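# Reseat two misplaced cartridges flat in their tray

## Task

In the partly filled tray, two cartridges are misplaced: one rests with an end raised on a pocket's rim, and another lies on top of neighbouring cartridges. Put each of them lying flat inside a pocket of that same tray with the label facing up, and release both before ending.

## Robot and tools

Robot: two YAM-style arms, left_arm and right_arm, each with a parallel two-finger gripper. Arm bases in the scene frame: left_arm at (-0.014, +0.374, 0) m, quat_wxyz (+0.999, 0, 0, -0.053); right_arm at (-0.016, -0.228, 0) m, quat_wxyz (+0.995, 0, 0, +0.095). The names do not refer to sides of any image.

Scene frame: origin on the tabletop midway between the arms, +x out over the table, +z up, left_arm on the +y side. All positions are metres, all orientations are quaternions written w first (qw, qx, qy, qz). In the gripper's own frame the fingers extend along +z and close along y. The reported end_effector_position is the pinch point between the pads, roughly 1 cm short of the fingertips. Reported hand positions may be slightly wrong, more so far from the base, and arms often settle a centimetre or more off target, usually low.

The row format (used by every motion tool): 16 numbers, left arm then right arm, each as x, y, z, qw, qx, qy, qz, opening. x, y, z and the quaternion are an absolute target pose for that gripper in the scene frame, not an offset. Opening runs from -1 (closed) to +1 (fully open, 0.094 m). Both arms must always be filled in, even if only one moves. Optionally 12 more numbers from 0 to 1 follow: a stiffness multiplier per joint, left_arm's six then right_arm's six, in Joint positions order; they persist until changed.

execute_actions(actions): a list of up to 15 actions; each action is a list of up to 15 rows, each row applied for one 1/30 s step, and the last row repeats to fill 15 steps. An empty list just returns state and images. Each step the command is clipped to within 70 mm and 16 degrees of the measured pose, so a distant target takes several actions. A target more than 0.6 m from the gripper's current position along any of its axes gets the action refused for both arms; if the first action is malformed or fails this, nothing runs. To keep an orientation, repeat the same quaternion rather than copying the slightly drifted reported one.

move(target, speed, blocking): target is one row as above. Each gripper follows a straight line toward its pose; both paths finish together, lasting 0.5 to 10 s (cut off at 10 s). speed is top path speed in m/s, 0.002 to 0.5, default 0.25; turning is capped at twice that in rad/s. Paths ignore obstacles and the other arm, and grippers can lag, wander or overshoot speed, especially with a nearly straight arm. Opening is applied at the start. Faster contact hits harder, and aiming further past a contact presses harder. With blocking=false you get a result after 0.5 s; further moves or execute_actions are refused until a result shows the move ended, so call wait or stop first.

wait(seconds): 0 to 10; lets the scene run holding the last command, returning early if a running move ends. stop(): brakes a running move (needs some room; fingers keep moving). zoom_image(camera, region): closer view of a region [x0, y0, x1, y1] in pixels (origin top-left, at most 504x504) from cam_head_left or cam_head_right (504x504) or cam_left_wrist or cam_right_wrist (616x616). read_manual(section): only the URDF licence text, "licences". finished_scene(scene): ends the current scene by number; irreversible, and the result must hold afterward.

Results: a state line per arm with gripper position and quaternion; Hand target lines showing the pose the controller is now steering toward; grip_measured on the same -1..+1 scale as the command (the last Joint positions value is the opening in metres; each gripper may be off by about 1 mm). A move adds a 'move:' line with the ending (done, off_target, moving, held, fault) and limits: paced means the sent pose was clipped, held means a check blocked steps (the arm may then jump faster than speed). If only one arm is named, the other finished. A 'pose unreachable' line means the clearance check altered or blocked that arm's command. FAULT lines signal an arm stop.

Gripping: command an opening about 0.03 below grip_measured to hold firmly, less for a lighter hold; pads press up to roughly 50-62 N, less on very thin parts. To keep an arm still, resend its last reported full pose and desired opening every call.

Joint ranges (rad): waist -2.618 to 3.054, shoulder 0 to 3.142, elbow 0 to 3.142, wrist pitch -1.571 to 1.571, wrist yaw -1.571 to 1.571, wrist roll -2.094 to 2.094. Elbows cannot fully straighten.

Avoid: dropping or knocking anything off the table (fails the task), arms colliding or pushing each other, slamming or pressing hard, and long holding of loads, which heats motors (warning at 75 °C, arm stop at 90 °C, arm goes limp at 100 °C). Occasional external tugs may disturb a held part or loose objects. The robot keeps its last command while you are composing a reply. Open the grippers before finishing.

Each tool is called after "Request:" by a JSON object that holds its "method" and its "body".

## Session

Request:
{"method": "execute_actions", "body": {"actions": []}}

Scene clock: 0.00 s.
left_arm: end_effector_position=(+0.2088, +0.0806, +0.3345) grip_measured=+1.000 end_effector_quat_wxyz=(+0.305, +0.669, +0.548, -0.399) | right_arm: end_effector_position=(+0.3729, -0.0496, +0.3625) grip_measured=+1.000 end_effector_quat_wxyz=(-0.563, +0.770, -0.286, -0.096)
Joint positions: left_arm=[-0.404  1.626  1.81  -1.306  0.99   1.015  0.094] | right_arm=[-0.155  1.868  2.096 -1.262 -1.153 -2.04   0.094]
Joint velocities: left_arm=[-0.012 -0.007 -0.012 -0.007 -0.022  0.037  0.   ] | right_arm=[ 0.012 -0.007  0.002 -0.11  -0.051  0.051  0.   ]
Motor temperatures (°C, as the motors report them): left_arm=[23 24 22 21 22 25] | right_arm=[22 25 23 22 24 23]
Hand target (left_arm): +0.205, +0.081, +0.343; +0.314, +0.669, +0.539, -0.404
Hand target (right_arm): +0.368, -0.049, +0.372; -0.570, +0.767, -0.280, -0.096
Joint stiffness scale: left_arm=[1. 1. 1. 1. 1. 1.] | right_arm=[1. 1. 1. 1. 1. 1.]

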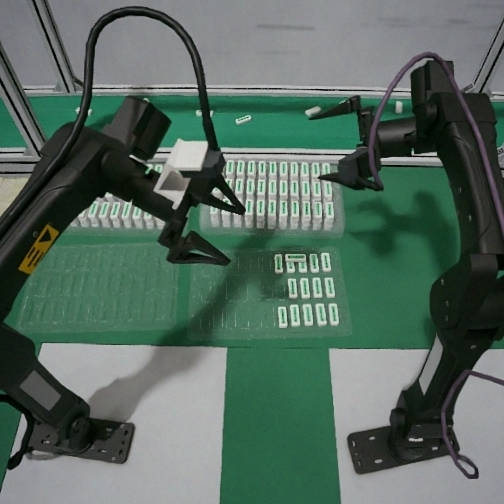

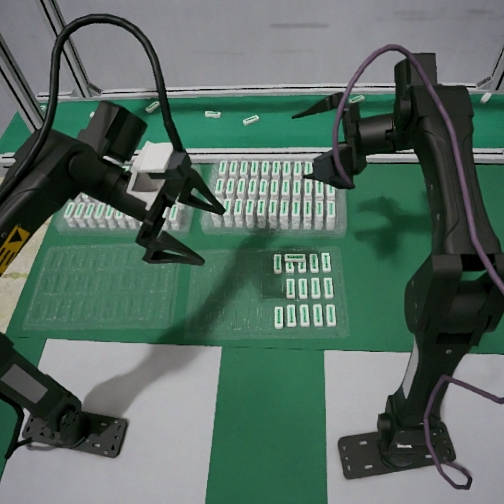

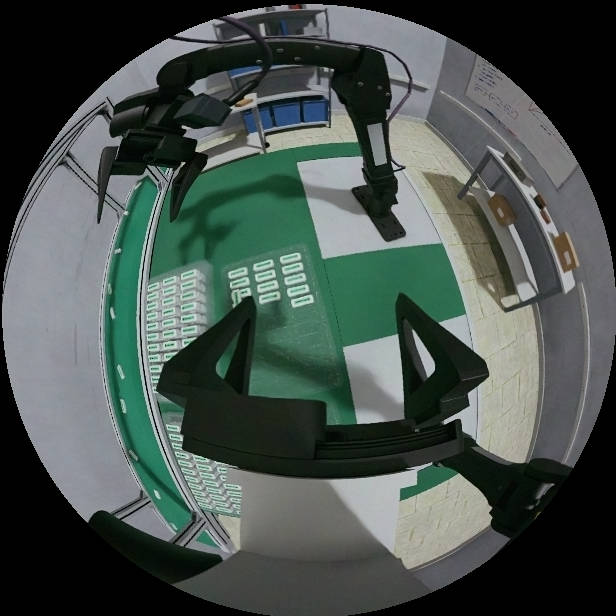

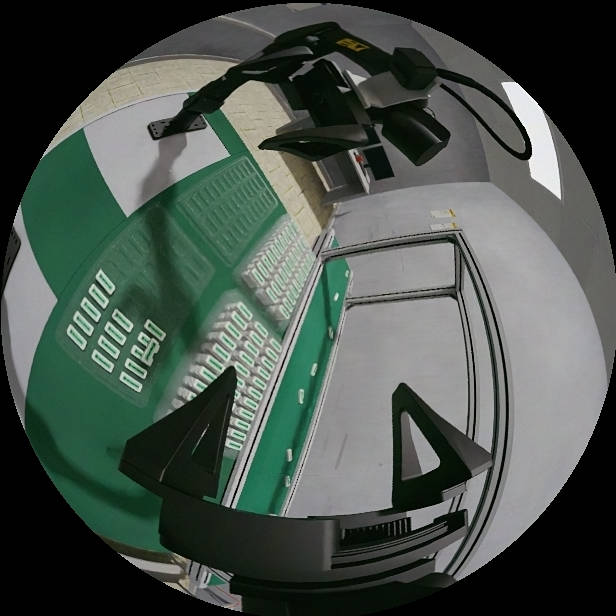

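Request:
{"method": "zoom_image", "body": {"camera": "cam_head_left", "region": [230, 230, 370, 350]}}

Region (230, 230, 370, 350) of cam_head_left's 504x504 image, scaled by 3.600, with more detail than that image has; it fills the top 432 rows of this view, and the rest is white.

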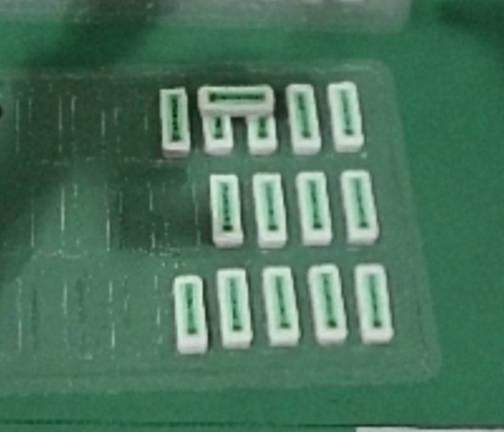

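Request:
{"method": "move", "body": {"target": [0.2088,0.2,0.3345,0.305,0.669,0.548,-0.399,1, 0.27,-0.02,0.2,0,1,0,0,1]}}

Scene clock: 13.57 s.
left_arm: end_effector_position=(+0.2183, +0.1998, +0.3285) grip_measured=+1.000 end_effector_quat_wxyz=(+0.375, +0.628, +0.592, -0.339) | right_arm: end_effector_position=(+0.2738, -0.0236, +0.1926) grip_measured=+1.000 end_effector_quat_wxyz=(+0.037, +0.979, -0.184, +0.079)
Joint positions: left_arm=[ 0.018  1.445  1.63  -1.569  1.049  1.435  0.094] | right_arm=[ 0.504  1.877  1.91  -1.559  0.17  -2.078  0.094]
Joint velocities: left_arm=[-0.012 -0.007 -0.007  0.037 -0.081 -0.007  0.   ] | right_arm=[ 0.012 -0.007 -0.002  0.051 -0.051 -0.037  0.   ]
Motor temperatures (°C, as the motors report them): left_arm=[23 26 23 22 22 25] | right_arm=[22 27 24 22 24 23]
Hand target (left_arm): +0.210, +0.200, +0.335; +0.386, +0.625, +0.585, -0.345
Hand target (right_arm): +0.271, -0.021, +0.201; +0.036, +0.980, -0.178, +0.086
Off the commanded pose (left_arm): 0.011 m, 13 deg.
Off the commanded pose (right_arm): 0.009 m, 24 deg; orientation clipped at the last step of the last action.
Joint stiffness scale: left_arm=[1. 1. 1. 1. 1. 1.] | right_arm=[1. 1. 1. 1. 1. 1.]
joint sent to its limit (left arm) — the command would take joint 4 (wrist pitch) past its lower limit, so that joint was sent only as far as its limit.
joint sent to its limit (right arm) — the command would take joint 4 (wrist pitch) past its lower limit and joint 6 (wrist roll) past its lower limit, so those joints were sent only as far as their limits.
move: off_target (left_arm, right_arm); limits=paced

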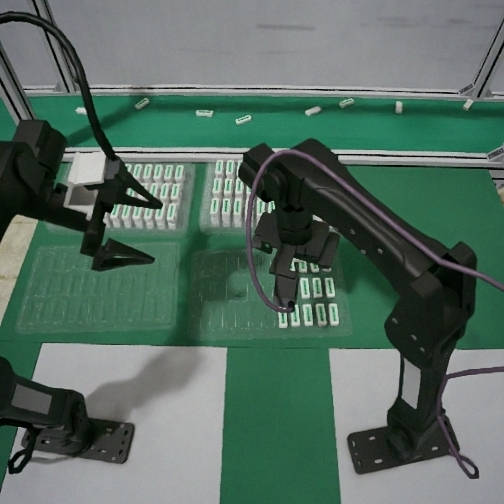

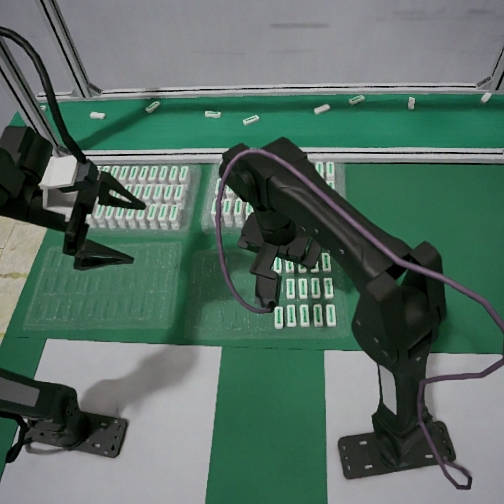

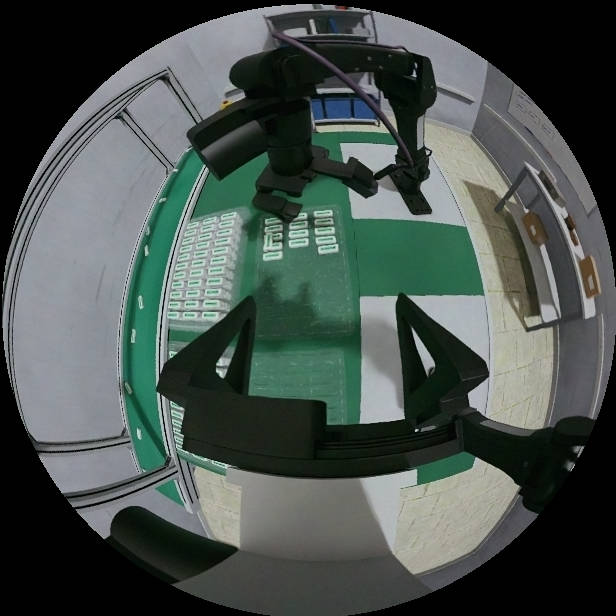

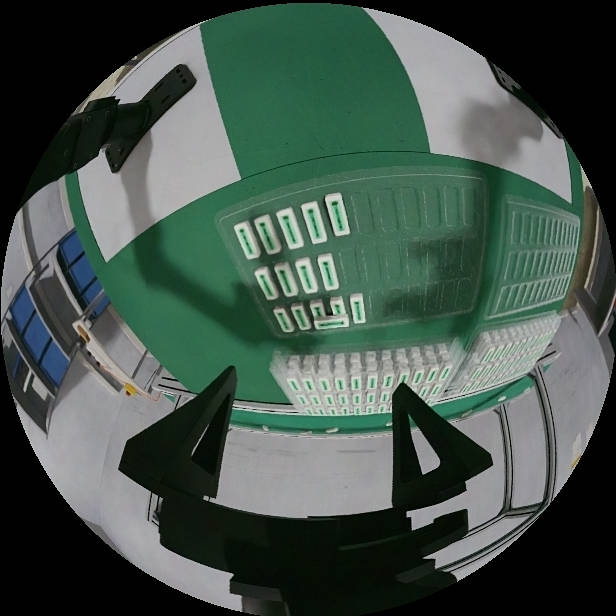

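Request:
{"method": "move", "body": {"target": [0.2183,0.2,0.3285,0.375,0.628,0.592,-0.339,1, 0.24,-0.03,0.12,0,0.707,-0.707,0,1]}}

Scene clock: 25.43 s.
left_arm: end_effector_position=(+0.2188, +0.2010, +0.3264) grip_measured=+1.000 end_effector_quat_wxyz=(+0.371, +0.630, +0.594, -0.334) | right_arm: end_effector_position=(+0.2394, -0.0286, +0.1138) grip_measured=+1.000 end_effector_quat_wxyz=(-0.019, -0.714, +0.700, -0.005)
Joint positions: left_arm=[ 0.018  1.445  1.63  -1.569  1.036  1.435  0.094] | right_arm=[ 0.476  1.805  1.512 -1.314  0.014 -0.924  0.094]
Joint velocities: left_arm=[ 0.032  0.017  0.017 -0.022  0.051 -0.007  0.   ] | right_arm=[ 0.017  0.002 -0.022 -0.095 -0.051  0.037  0.   ]
Motor temperatures (°C, as the motors report them): left_arm=[23 26 23 22 22 25] | right_arm=[22 28 25 22 24 23]
Hand target (left_arm): +0.218, +0.200, +0.328; +0.375, +0.628, +0.592, -0.339
Hand target (right_arm): +0.241, -0.030, +0.120; +0.002, +0.707, -0.707, +0.000
Off the commanded pose (left_arm): 0.002 m, 1 deg.
Off the commanded pose (right_arm): 0.006 m, 3 deg.
Joint stiffness scale: left_arm=[1. 1. 1. 1. 1. 1.] | right_arm=[1. 1. 1. 1. 1. 1.]
move: off_target (right_arm)

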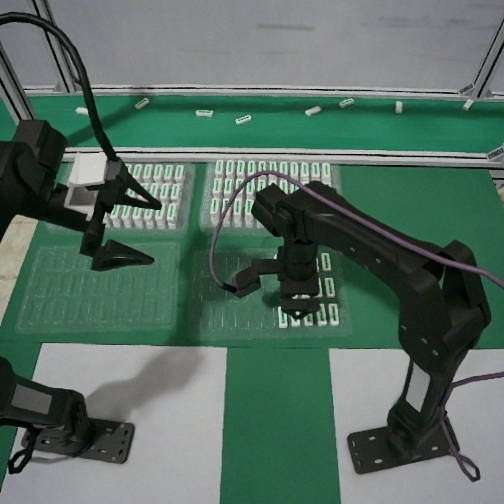

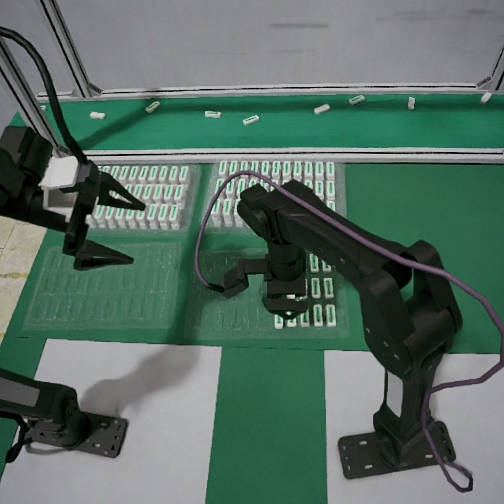

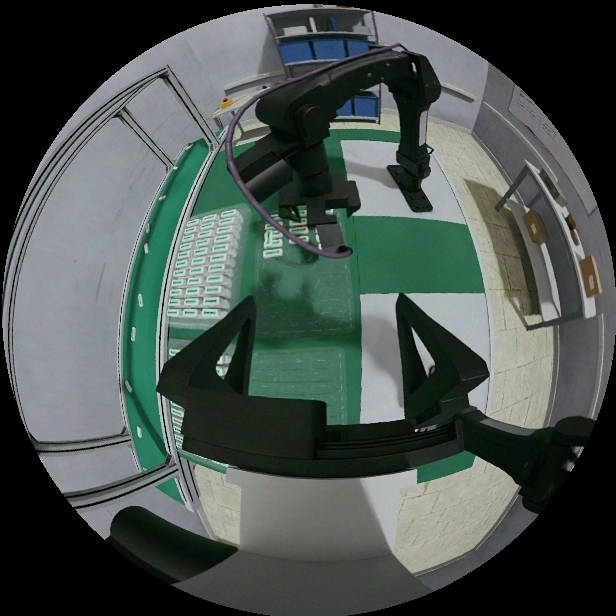

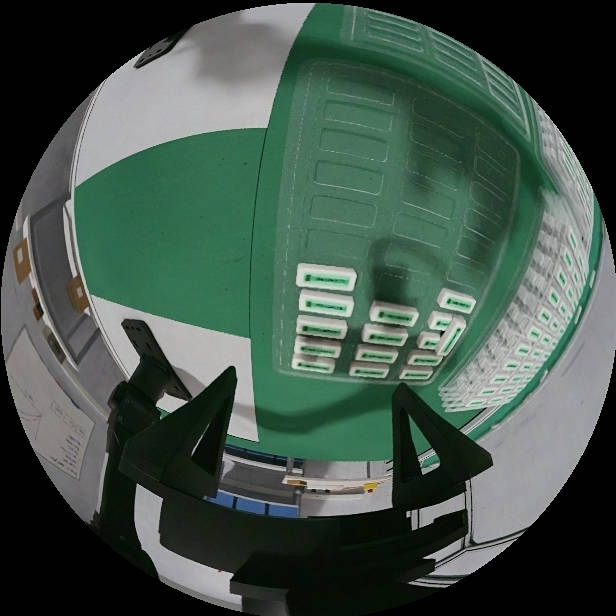

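Request:
{"method": "move", "body": {"target": [0.2183,0.2,0.3285,0.375,0.628,0.592,-0.339,1, 0.37,0.0,0.09,0,0.707,-0.707,0,0]}}

Scene clock: 31.70 s.
left_arm: end_effector_position=(+0.2191, +0.2017, +0.3252) grip_measured=+1.000 end_effector_quat_wxyz=(+0.369, +0.631, +0.596, -0.331) | right_arm: end_effector_position=(+0.3659, -0.0001, +0.0793) grip_measured=+0.002 end_effector_quat_wxyz=(-0.012, -0.708, +0.706, -0.004)
Joint positions: left_arm=[ 0.018  1.445  1.63  -1.569  1.028  1.435  0.094] | right_arm=[ 0.349  2.312  2.129 -1.409  0.013 -1.032  0.047]
Joint velocities: left_arm=[-0.002 -0.012 -0.017  0.051 -0.037 -0.007  0.   ] | right_arm=[-0.002 -0.007  0.012 -0.095  0.051  0.007 -0.001]
Motor temperatures (°C, as the motors report them): left_arm=[23 26 23 22 22 25] | right_arm=[22 28 25 22 24 23]
Hand target (left_arm): +0.218, +0.200, +0.329; +0.375, +0.628, +0.592, -0.339
Hand target (right_arm): +0.369, +0.001, +0.090; +0.000, +0.707, -0.707, +0.000
Off the commanded pose (left_arm): 0.004 m, 1 deg.
Off the commanded pose (right_arm): 0.011 m, 1 deg.
Joint stiffness scale: left_arm=[1. 1. 1. 1. 1. 1.] | right_arm=[1. 1. 1. 1. 1. 1.]
move: off_target (right_arm)

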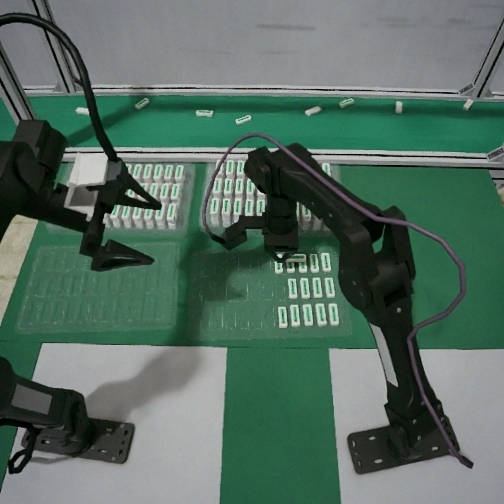

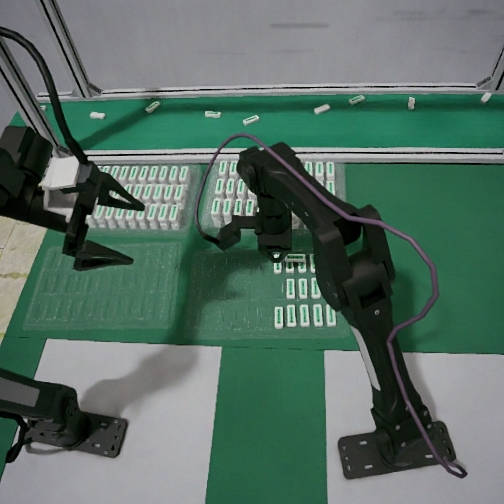

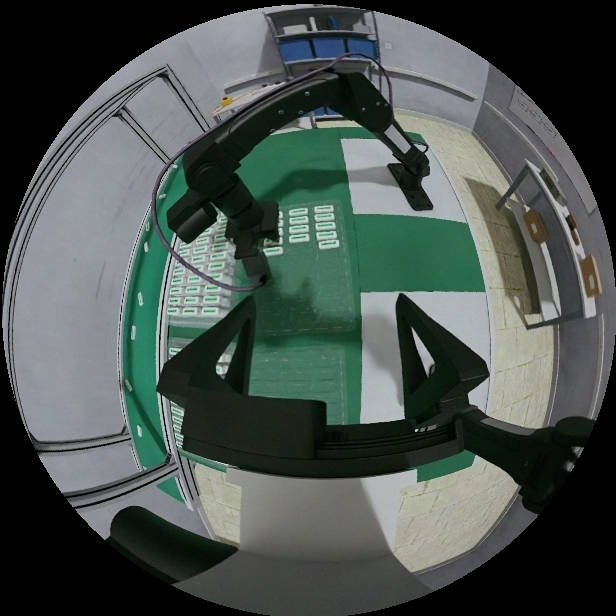

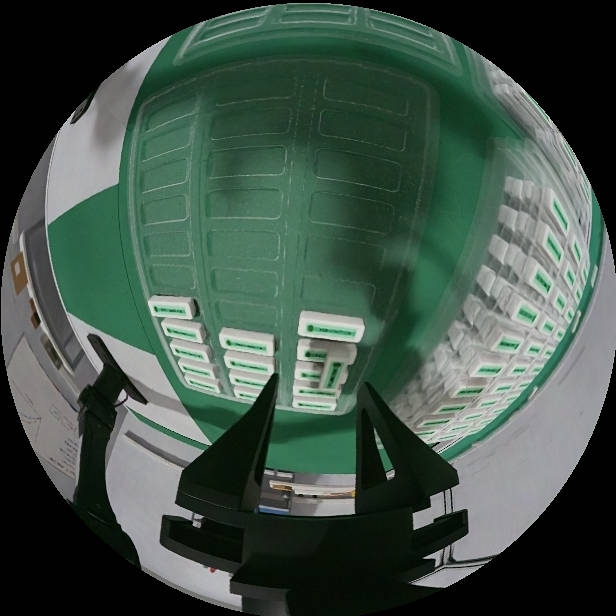

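Request:
{"method": "move", "body": {"target": [0.2183,0.2,0.3285,0.375,0.628,0.592,-0.339,1, 0.378,-0.035,0.065,0,0.707,-0.707,0,0], "speed": 0.1}}

Scene clock: 37.27 s.
left_arm: end_effector_position=(+0.2193, +0.2022, +0.3243) grip_measured=+1.000 end_effector_quat_wxyz=(+0.368, +0.632, +0.597, -0.329) | right_arm: end_effector_position=(+0.3767, -0.0366, +0.0550) grip_measured=+0.002 end_effector_quat_wxyz=(-0.019, -0.706, +0.708, -0.000)
Joint positions: left_arm=[ 0.018  1.445  1.63  -1.569  1.022  1.435  0.094] | right_arm=[ 0.265  2.289  1.994 -1.31   0.012 -1.112  0.047]
Joint velocities: left_arm=[-0.007  0.002  0.017 -0.051 -0.051 -0.037  0.   ] | right_arm=[ 0.007 -0.007 -0.007 -0.022 -0.007 -0.022 -0.001]
Motor temperatures (°C, as the motors report them): left_arm=[23 25 24 22 22 25] | right_arm=[22 29 25 22 24 23]
Hand target (left_arm): +0.218, +0.200, +0.329; +0.375, +0.628, +0.592, -0.339
Hand target (right_arm): +0.379, -0.035, +0.065; +0.001, +0.707, -0.707, +0.000
Off the commanded pose (left_arm): 0.005 m, 2 deg.
Off the commanded pose (right_arm): 0.010 m, 2 deg.
Joint stiffness scale: left_arm=[1. 1. 1. 1. 1. 1.] | right_arm=[1. 1. 1. 1. 1. 1.]
move: done

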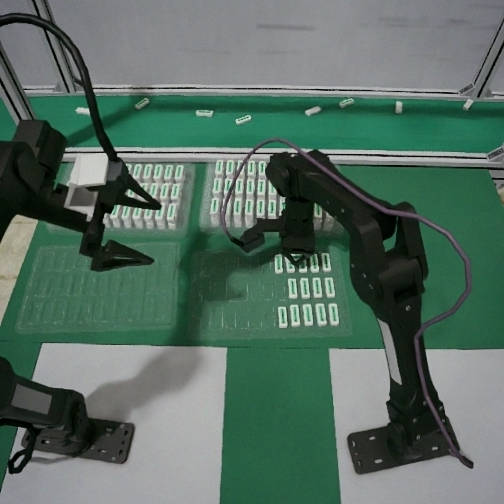

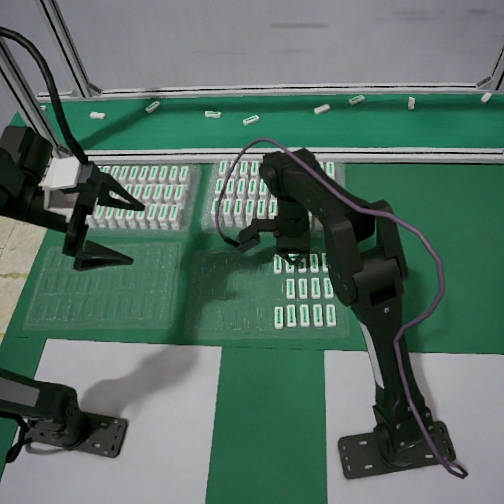

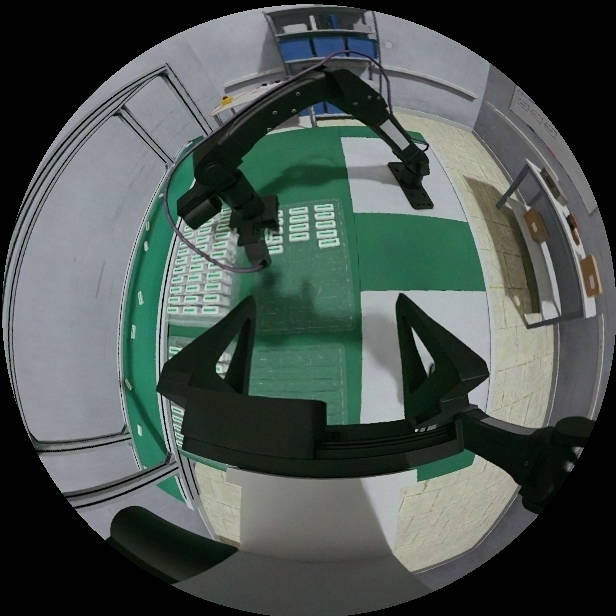

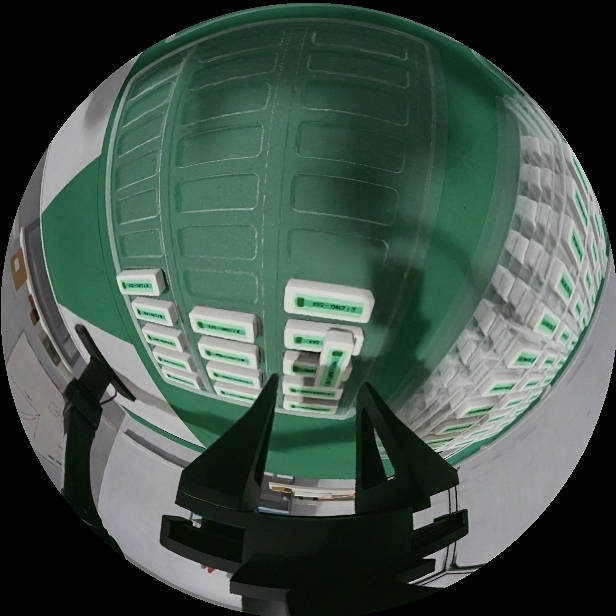

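Request:
{"method": "move", "body": {"target": [0.2183,0.2,0.3285,0.375,0.628,0.592,-0.339,1, 0.386,-0.035,0.042,0,0.707,-0.707,0,0], "speed": 0.05}}

Scene clock: 42.80 s.
left_arm: end_effector_position=(+0.2194, +0.2024, +0.3241) grip_measured=+1.000 end_effector_quat_wxyz=(+0.367, +0.632, +0.597, -0.329) | right_arm: end_effector_position=(+0.3837, -0.0332, +0.0418) grip_measured=+0.002 end_effector_quat_wxyz=(-0.008, -0.709, +0.705, -0.004)
Joint positions: left_arm=[ 0.018  1.445  1.63  -1.569  1.02   1.435  0.094] | right_arm=[ 0.265  2.304  1.966 -1.245  0.012 -1.12   0.047]
Joint velocities: left_arm=[-0.012 -0.017 -0.002  0.037 -0.037 -0.022  0.   ] | right_arm=[ 0.002  0.002 -0.002  0.066 -0.007 -0.037 -0.001]
Motor temperatures (°C, as the motors report them): left_arm=[23 25 24 22 22 25] | right_arm=[22 30 25 22 24 23]
Hand target (left_arm): +0.218, +0.200, +0.328; +0.375, +0.628, +0.592, -0.339
Hand target (right_arm): +0.386, -0.035, +0.042; +0.000, +0.707, -0.707, -0.000
Off the commanded pose (left_arm): 0.005 m, 2 deg.
Off the commanded pose (right_arm): 0.003 m, 1 deg.
Joint stiffness scale: left_arm=[1. 1. 1. 1. 1. 1.] | right_arm=[1. 1. 1. 1. 1. 1.]
move: done

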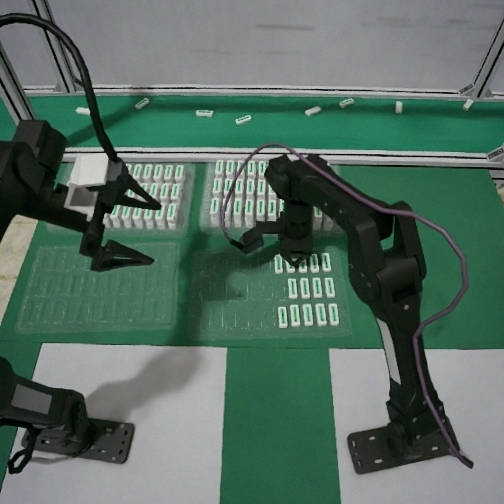

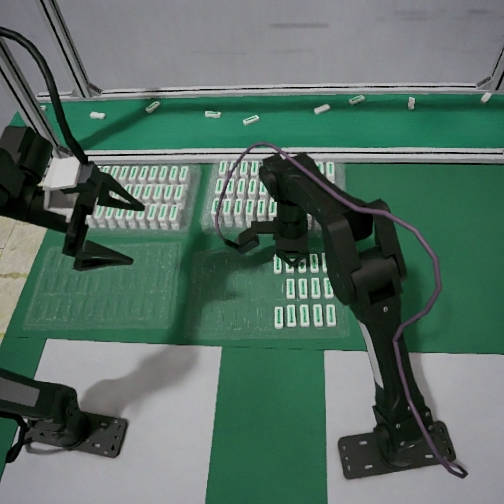

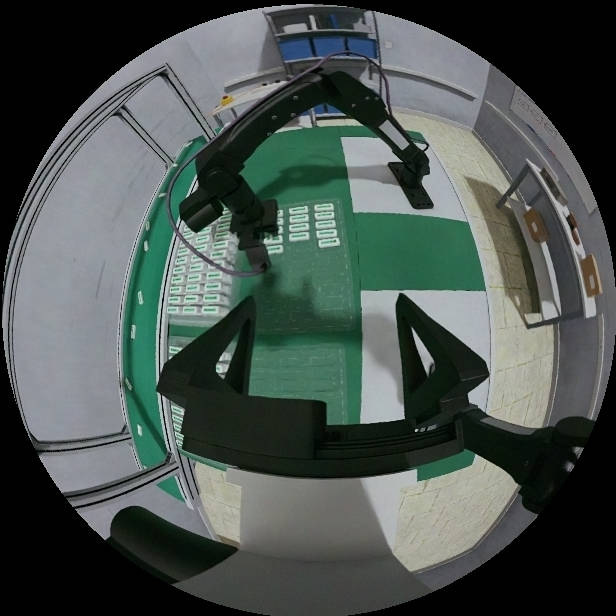

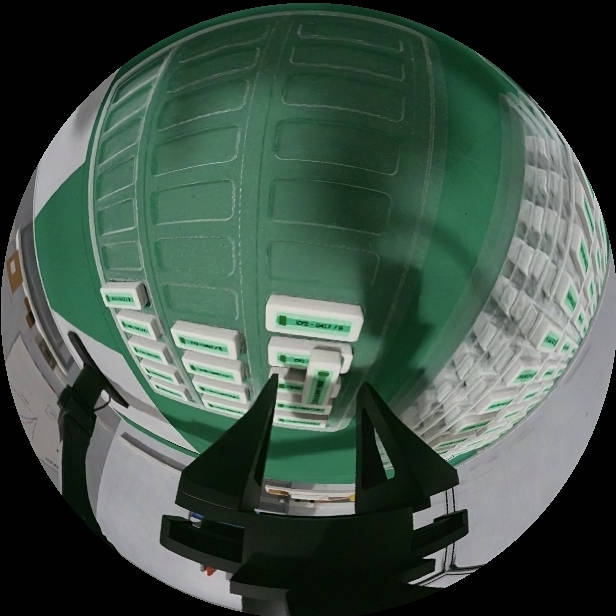

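Likely touching down. Close.

Request:
{"method": "move", "body": {"target": [0.2183,0.2,0.3285,0.375,0.628,0.592,-0.339,1, 0.386,-0.035,0.046,0,0.707,-0.707,0,-0.9], "speed": 0.05}}

Scene clock: 46.57 s.
left_arm: end_effector_position=(+0.2194, +0.2024, +0.3240) grip_measured=+1.000 end_effector_quat_wxyz=(+0.367, +0.633, +0.598, -0.329) | right_arm: end_effector_position=(+0.3841, -0.0330, +0.0418) grip_measured=-0.898 end_effector_quat_wxyz=(-0.007, -0.709, +0.705, -0.004)
Joint positions: left_arm=[ 0.018  1.445  1.63  -1.569  1.02   1.435  0.094] | right_arm=[ 0.265  2.304  1.966 -1.243  0.012 -1.121  0.005]
Joint velocities: left_arm=[ 0.012  0.007 -0.007 -0.022  0.007 -0.022  0.   ] | right_arm=[-0.012 -0.042  0.002 -0.037  0.022 -0.007 -0.   ]
Motor temperatures (°C, as the motors report them): left_arm=[23 25 24 22 22 25] | right_arm=[22 31 25 22 24 23]
Hand target (left_arm): +0.218, +0.200, +0.328; +0.375, +0.628, +0.592, -0.339
Hand target (right_arm): +0.386, -0.035, +0.046; +0.000, +0.707, -0.707, +0.000
Off the commanded pose (left_arm): 0.005 m, 2 deg.
Off the commanded pose (right_arm): 0.005 m, 1 deg.
Joint stiffness scale: left_arm=[1. 1. 1. 1. 1. 1.] | right_arm=[1. 1. 1. 1. 1. 1.]
move: done

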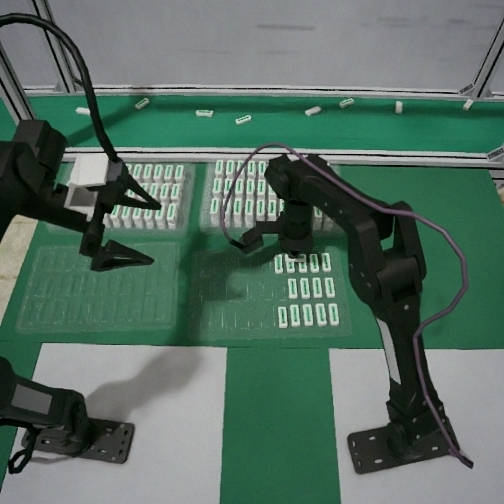

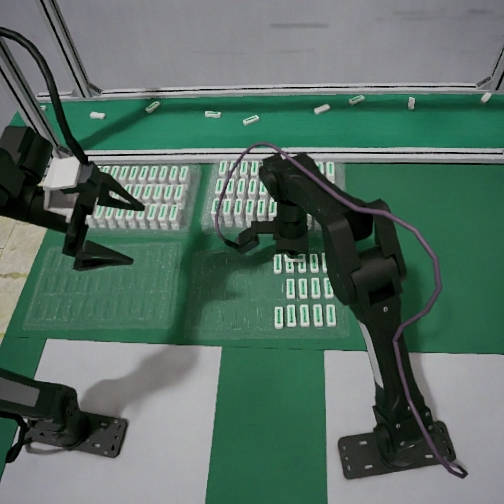

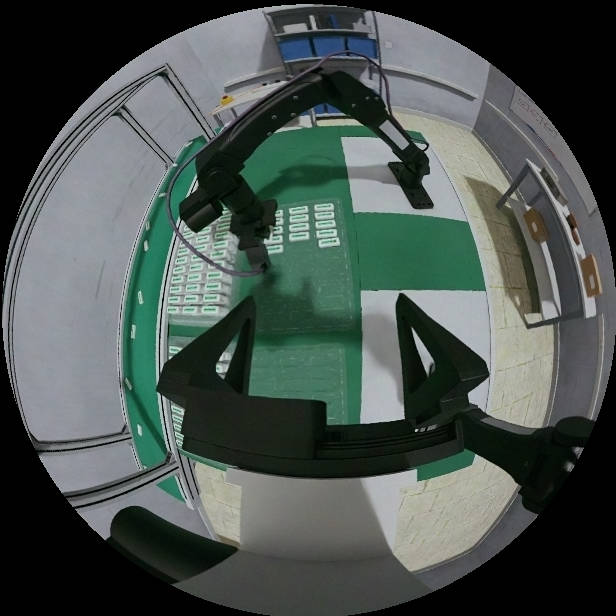

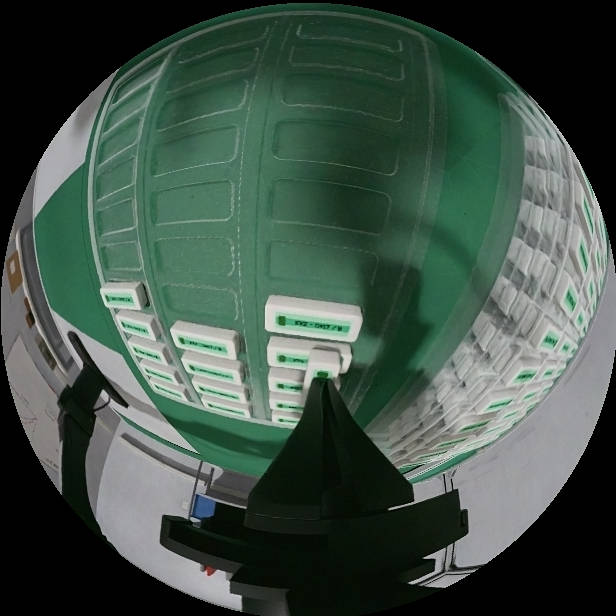

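Too high. Reopen, go lower.

Request:
{"method": "move", "body": {"target": [0.2183,0.2,0.3285,0.375,0.628,0.592,-0.339,1, 0.386,-0.035,0.046,0,0.707,-0.707,0,-0.2]}}

Request:
{"method": "move", "body": {"target": [0.2183,0.2,0.3285,0.375,0.628,0.592,-0.339,1, 0.386,-0.035,0.028,0,0.707,-0.707,0,-0.2], "speed": 0.03}}

Request:
{"method": "move", "body": {"target": [0.2183,0.2,0.3285,0.375,0.628,0.592,-0.339,1, 0.386,-0.035,0.028,0,0.707,-0.707,0,-0.9]}}

Scene clock: 53.60 s.
left_arm: end_effector_position=(+0.2194, +0.2024, +0.3240) grip_measured=+1.000 end_effector_quat_wxyz=(+0.367, +0.632, +0.598, -0.329) | right_arm: end_effector_position=(+0.3841, -0.0330, +0.0418) grip_measured=-0.202 end_effector_quat_wxyz=(-0.007, -0.709, +0.705, -0.004)
Joint positions: left_arm=[ 0.018  1.445  1.63  -1.569  1.02   1.435  0.094] | right_arm=[ 0.265  2.304  1.966 -1.243  0.012 -1.121  0.037]
Joint velocities: left_arm=[ 0.007 -0.002 -0.017 -0.11   0.022 -0.007  0.   ] | right_arm=[-0.002  0.007  0.007 -0.007  0.022 -0.022  0.001]
Motor temperatures (°C, as the motors report them): left_arm=[23 25 24 22 23 25] | right_arm=[22 31 25 22 24 23]
Hand target (left_arm): +0.218, +0.200, +0.329; +0.375, +0.628, +0.592, -0.339
Hand target (right_arm): +0.386, -0.035, +0.046; +0.000, +0.707, -0.707, +0.000
Off the commanded pose (left_arm): 0.005 m, 2 deg.
Off the commanded pose (right_arm): 0.005 m, 1 deg.
Joint stiffness scale: left_arm=[1. 1. 1. 1. 1. 1.] | right_arm=[1. 1. 1. 1. 1. 1.]
move: done

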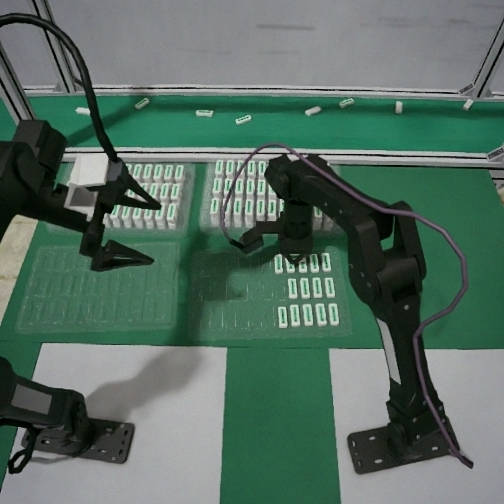

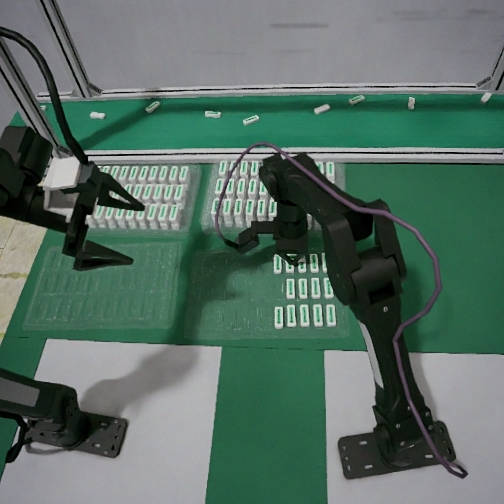

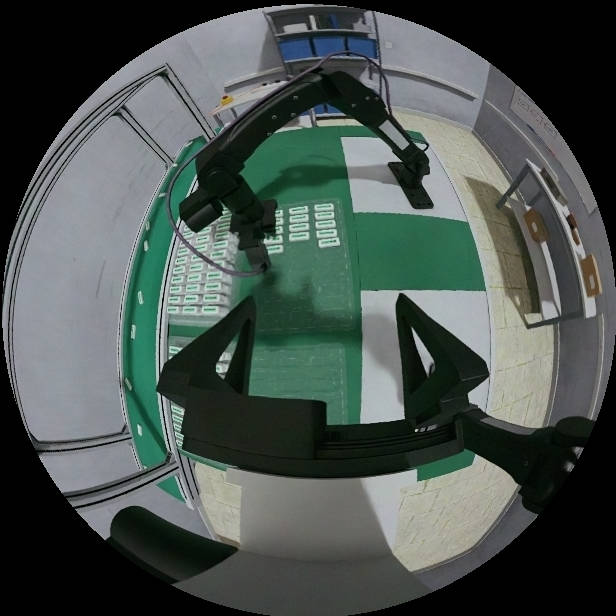

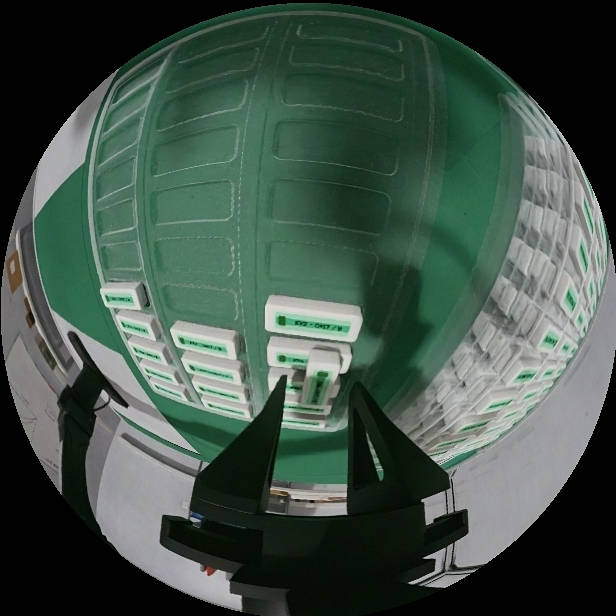

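Scene clock: 54.47 s.
left_arm: end_effector_position=(+0.2194, +0.2024, +0.3241) grip_measured=+1.000 end_effector_quat_wxyz=(+0.367, +0.632, +0.597, -0.329) | right_arm: end_effector_position=(+0.3846, -0.0327, +0.0314) grip_measured=-0.202 end_effector_quat_wxyz=(-0.004, -0.709, +0.705, -0.005)
Joint positions: left_arm=[ 0.018  1.445  1.63  -1.569  1.02   1.435  0.094] | right_arm=[ 0.265  2.304  1.925 -1.195  0.012 -1.121  0.037]
Joint velocities: left_arm=[ 0.002 -0.017  0.012  0.037  0.007  0.007  0.   ] | right_arm=[ 0.017  0.002  0.002  0.051  0.007  0.007 -0.001]
Motor temperatures (°C, as the motors report them): left_arm=[23 25 24 22 23 25] | right_arm=[22 31 25 22 24 23]
Hand target (left_arm): +0.218, +0.200, +0.329; +0.375, +0.628, +0.592, -0.339
Hand target (right_arm): +0.386, -0.035, +0.028; +0.000, +0.707, -0.707, -0.000
Off the commanded pose (left_arm): 0.005 m, 2 deg.
Off the commanded pose (right_arm): 0.004 m, 1 deg.
Joint stiffness scale: left_arm=[1. 1. 1. 1. 1. 1.] | right_arm=[1. 1. 1. 1. 1. 1.]
move: done

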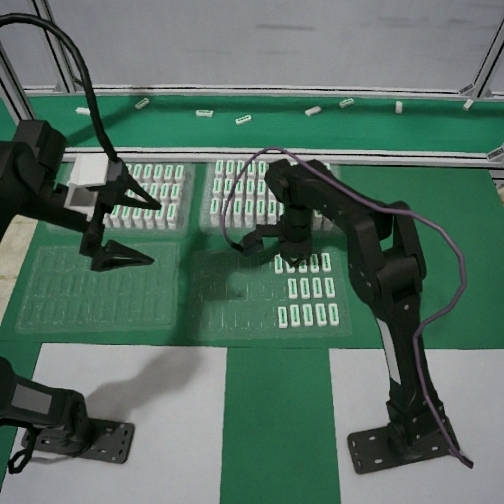

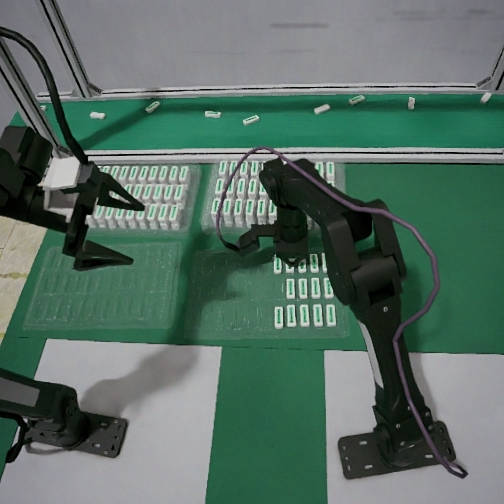

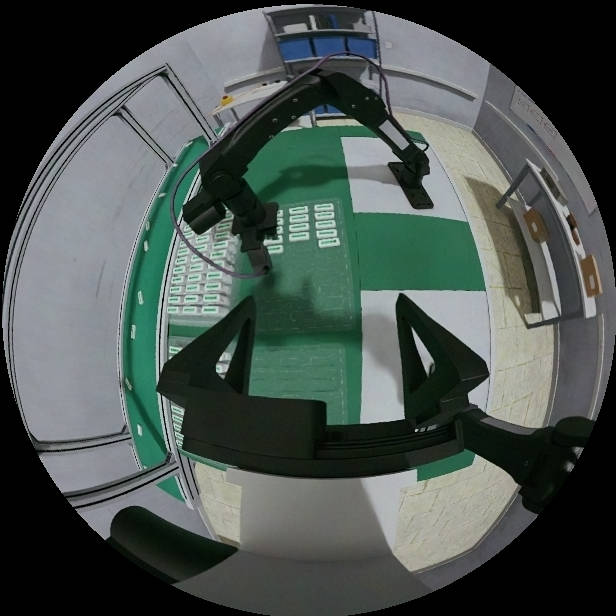

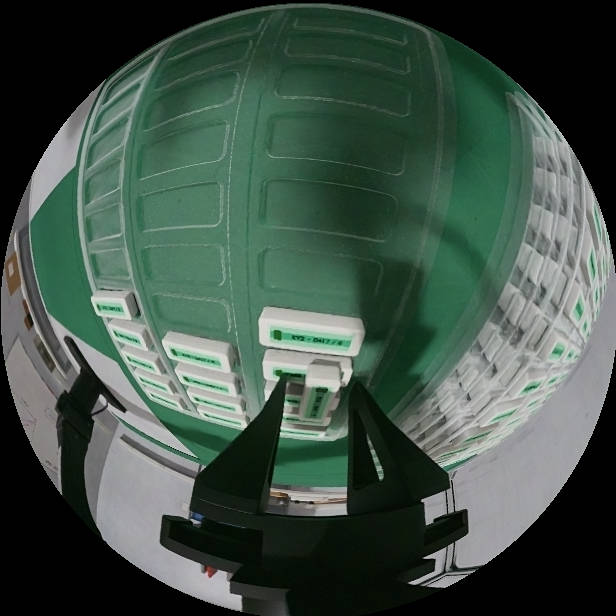

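Scene clock: 55.17 s.
left_arm: end_effector_position=(+0.2194, +0.2024, +0.3240) grip_measured=+1.000 end_effector_quat_wxyz=(+0.367, +0.632, +0.598, -0.329) | right_arm: end_effector_position=(+0.3850, -0.0325, +0.0314) grip_measured=-0.665 end_effector_quat_wxyz=(-0.003, -0.709, +0.705, -0.006)
Joint positions: left_arm=[ 0.018  1.445  1.63  -1.569  1.02   1.435  0.094] | right_arm=[ 0.265  2.304  1.925 -1.193  0.012 -1.121  0.016]
Joint velocities: left_arm=[-0.002  0.002 -0.017  0.081 -0.022  0.007  0.   ] | right_arm=[-0.012  0.007  0.007 -0.051 -0.066 -0.037 -0.001]
Motor temperatures (°C, as the motors report them): left_arm=[23 25 24 22 23 25] | right_arm=[22 32 25 22 24 23]
Hand target (left_arm): +0.218, +0.200, +0.329; +0.375, +0.628, +0.592, -0.339
Hand target (right_arm): +0.386, -0.035, +0.028; +0.000, +0.707, -0.707, -0.000
Off the commanded pose (left_arm): 0.005 m, 2 deg.
Off the commanded pose (right_arm): 0.004 m, 1 deg.
Joint stiffness scale: left_arm=[1. 1. 1. 1. 1. 1.] | right_arm=[1. 1. 1. 1. 1. 1.]
move: done

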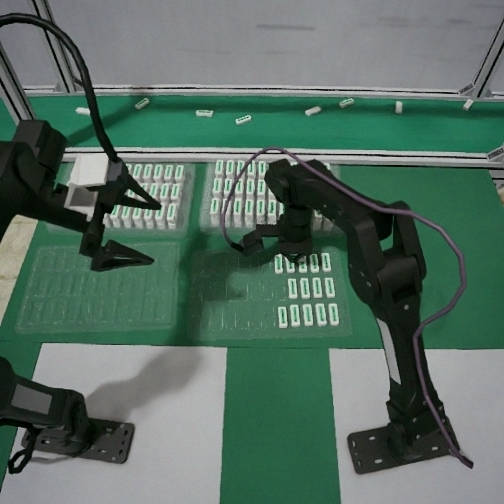

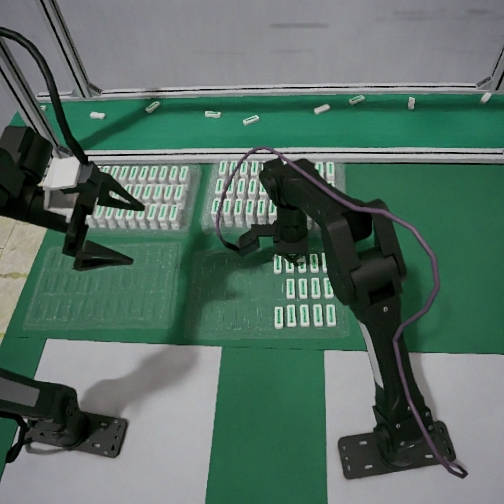

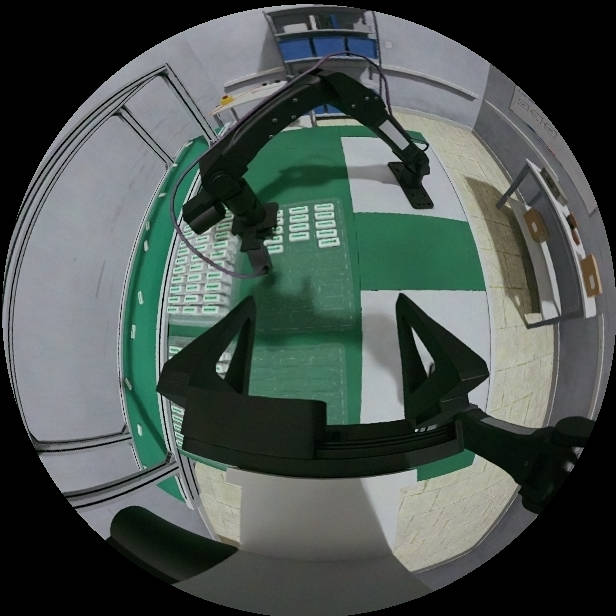

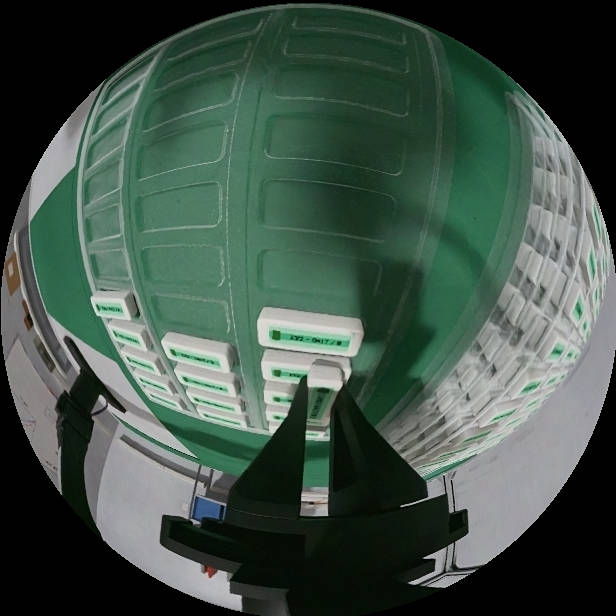

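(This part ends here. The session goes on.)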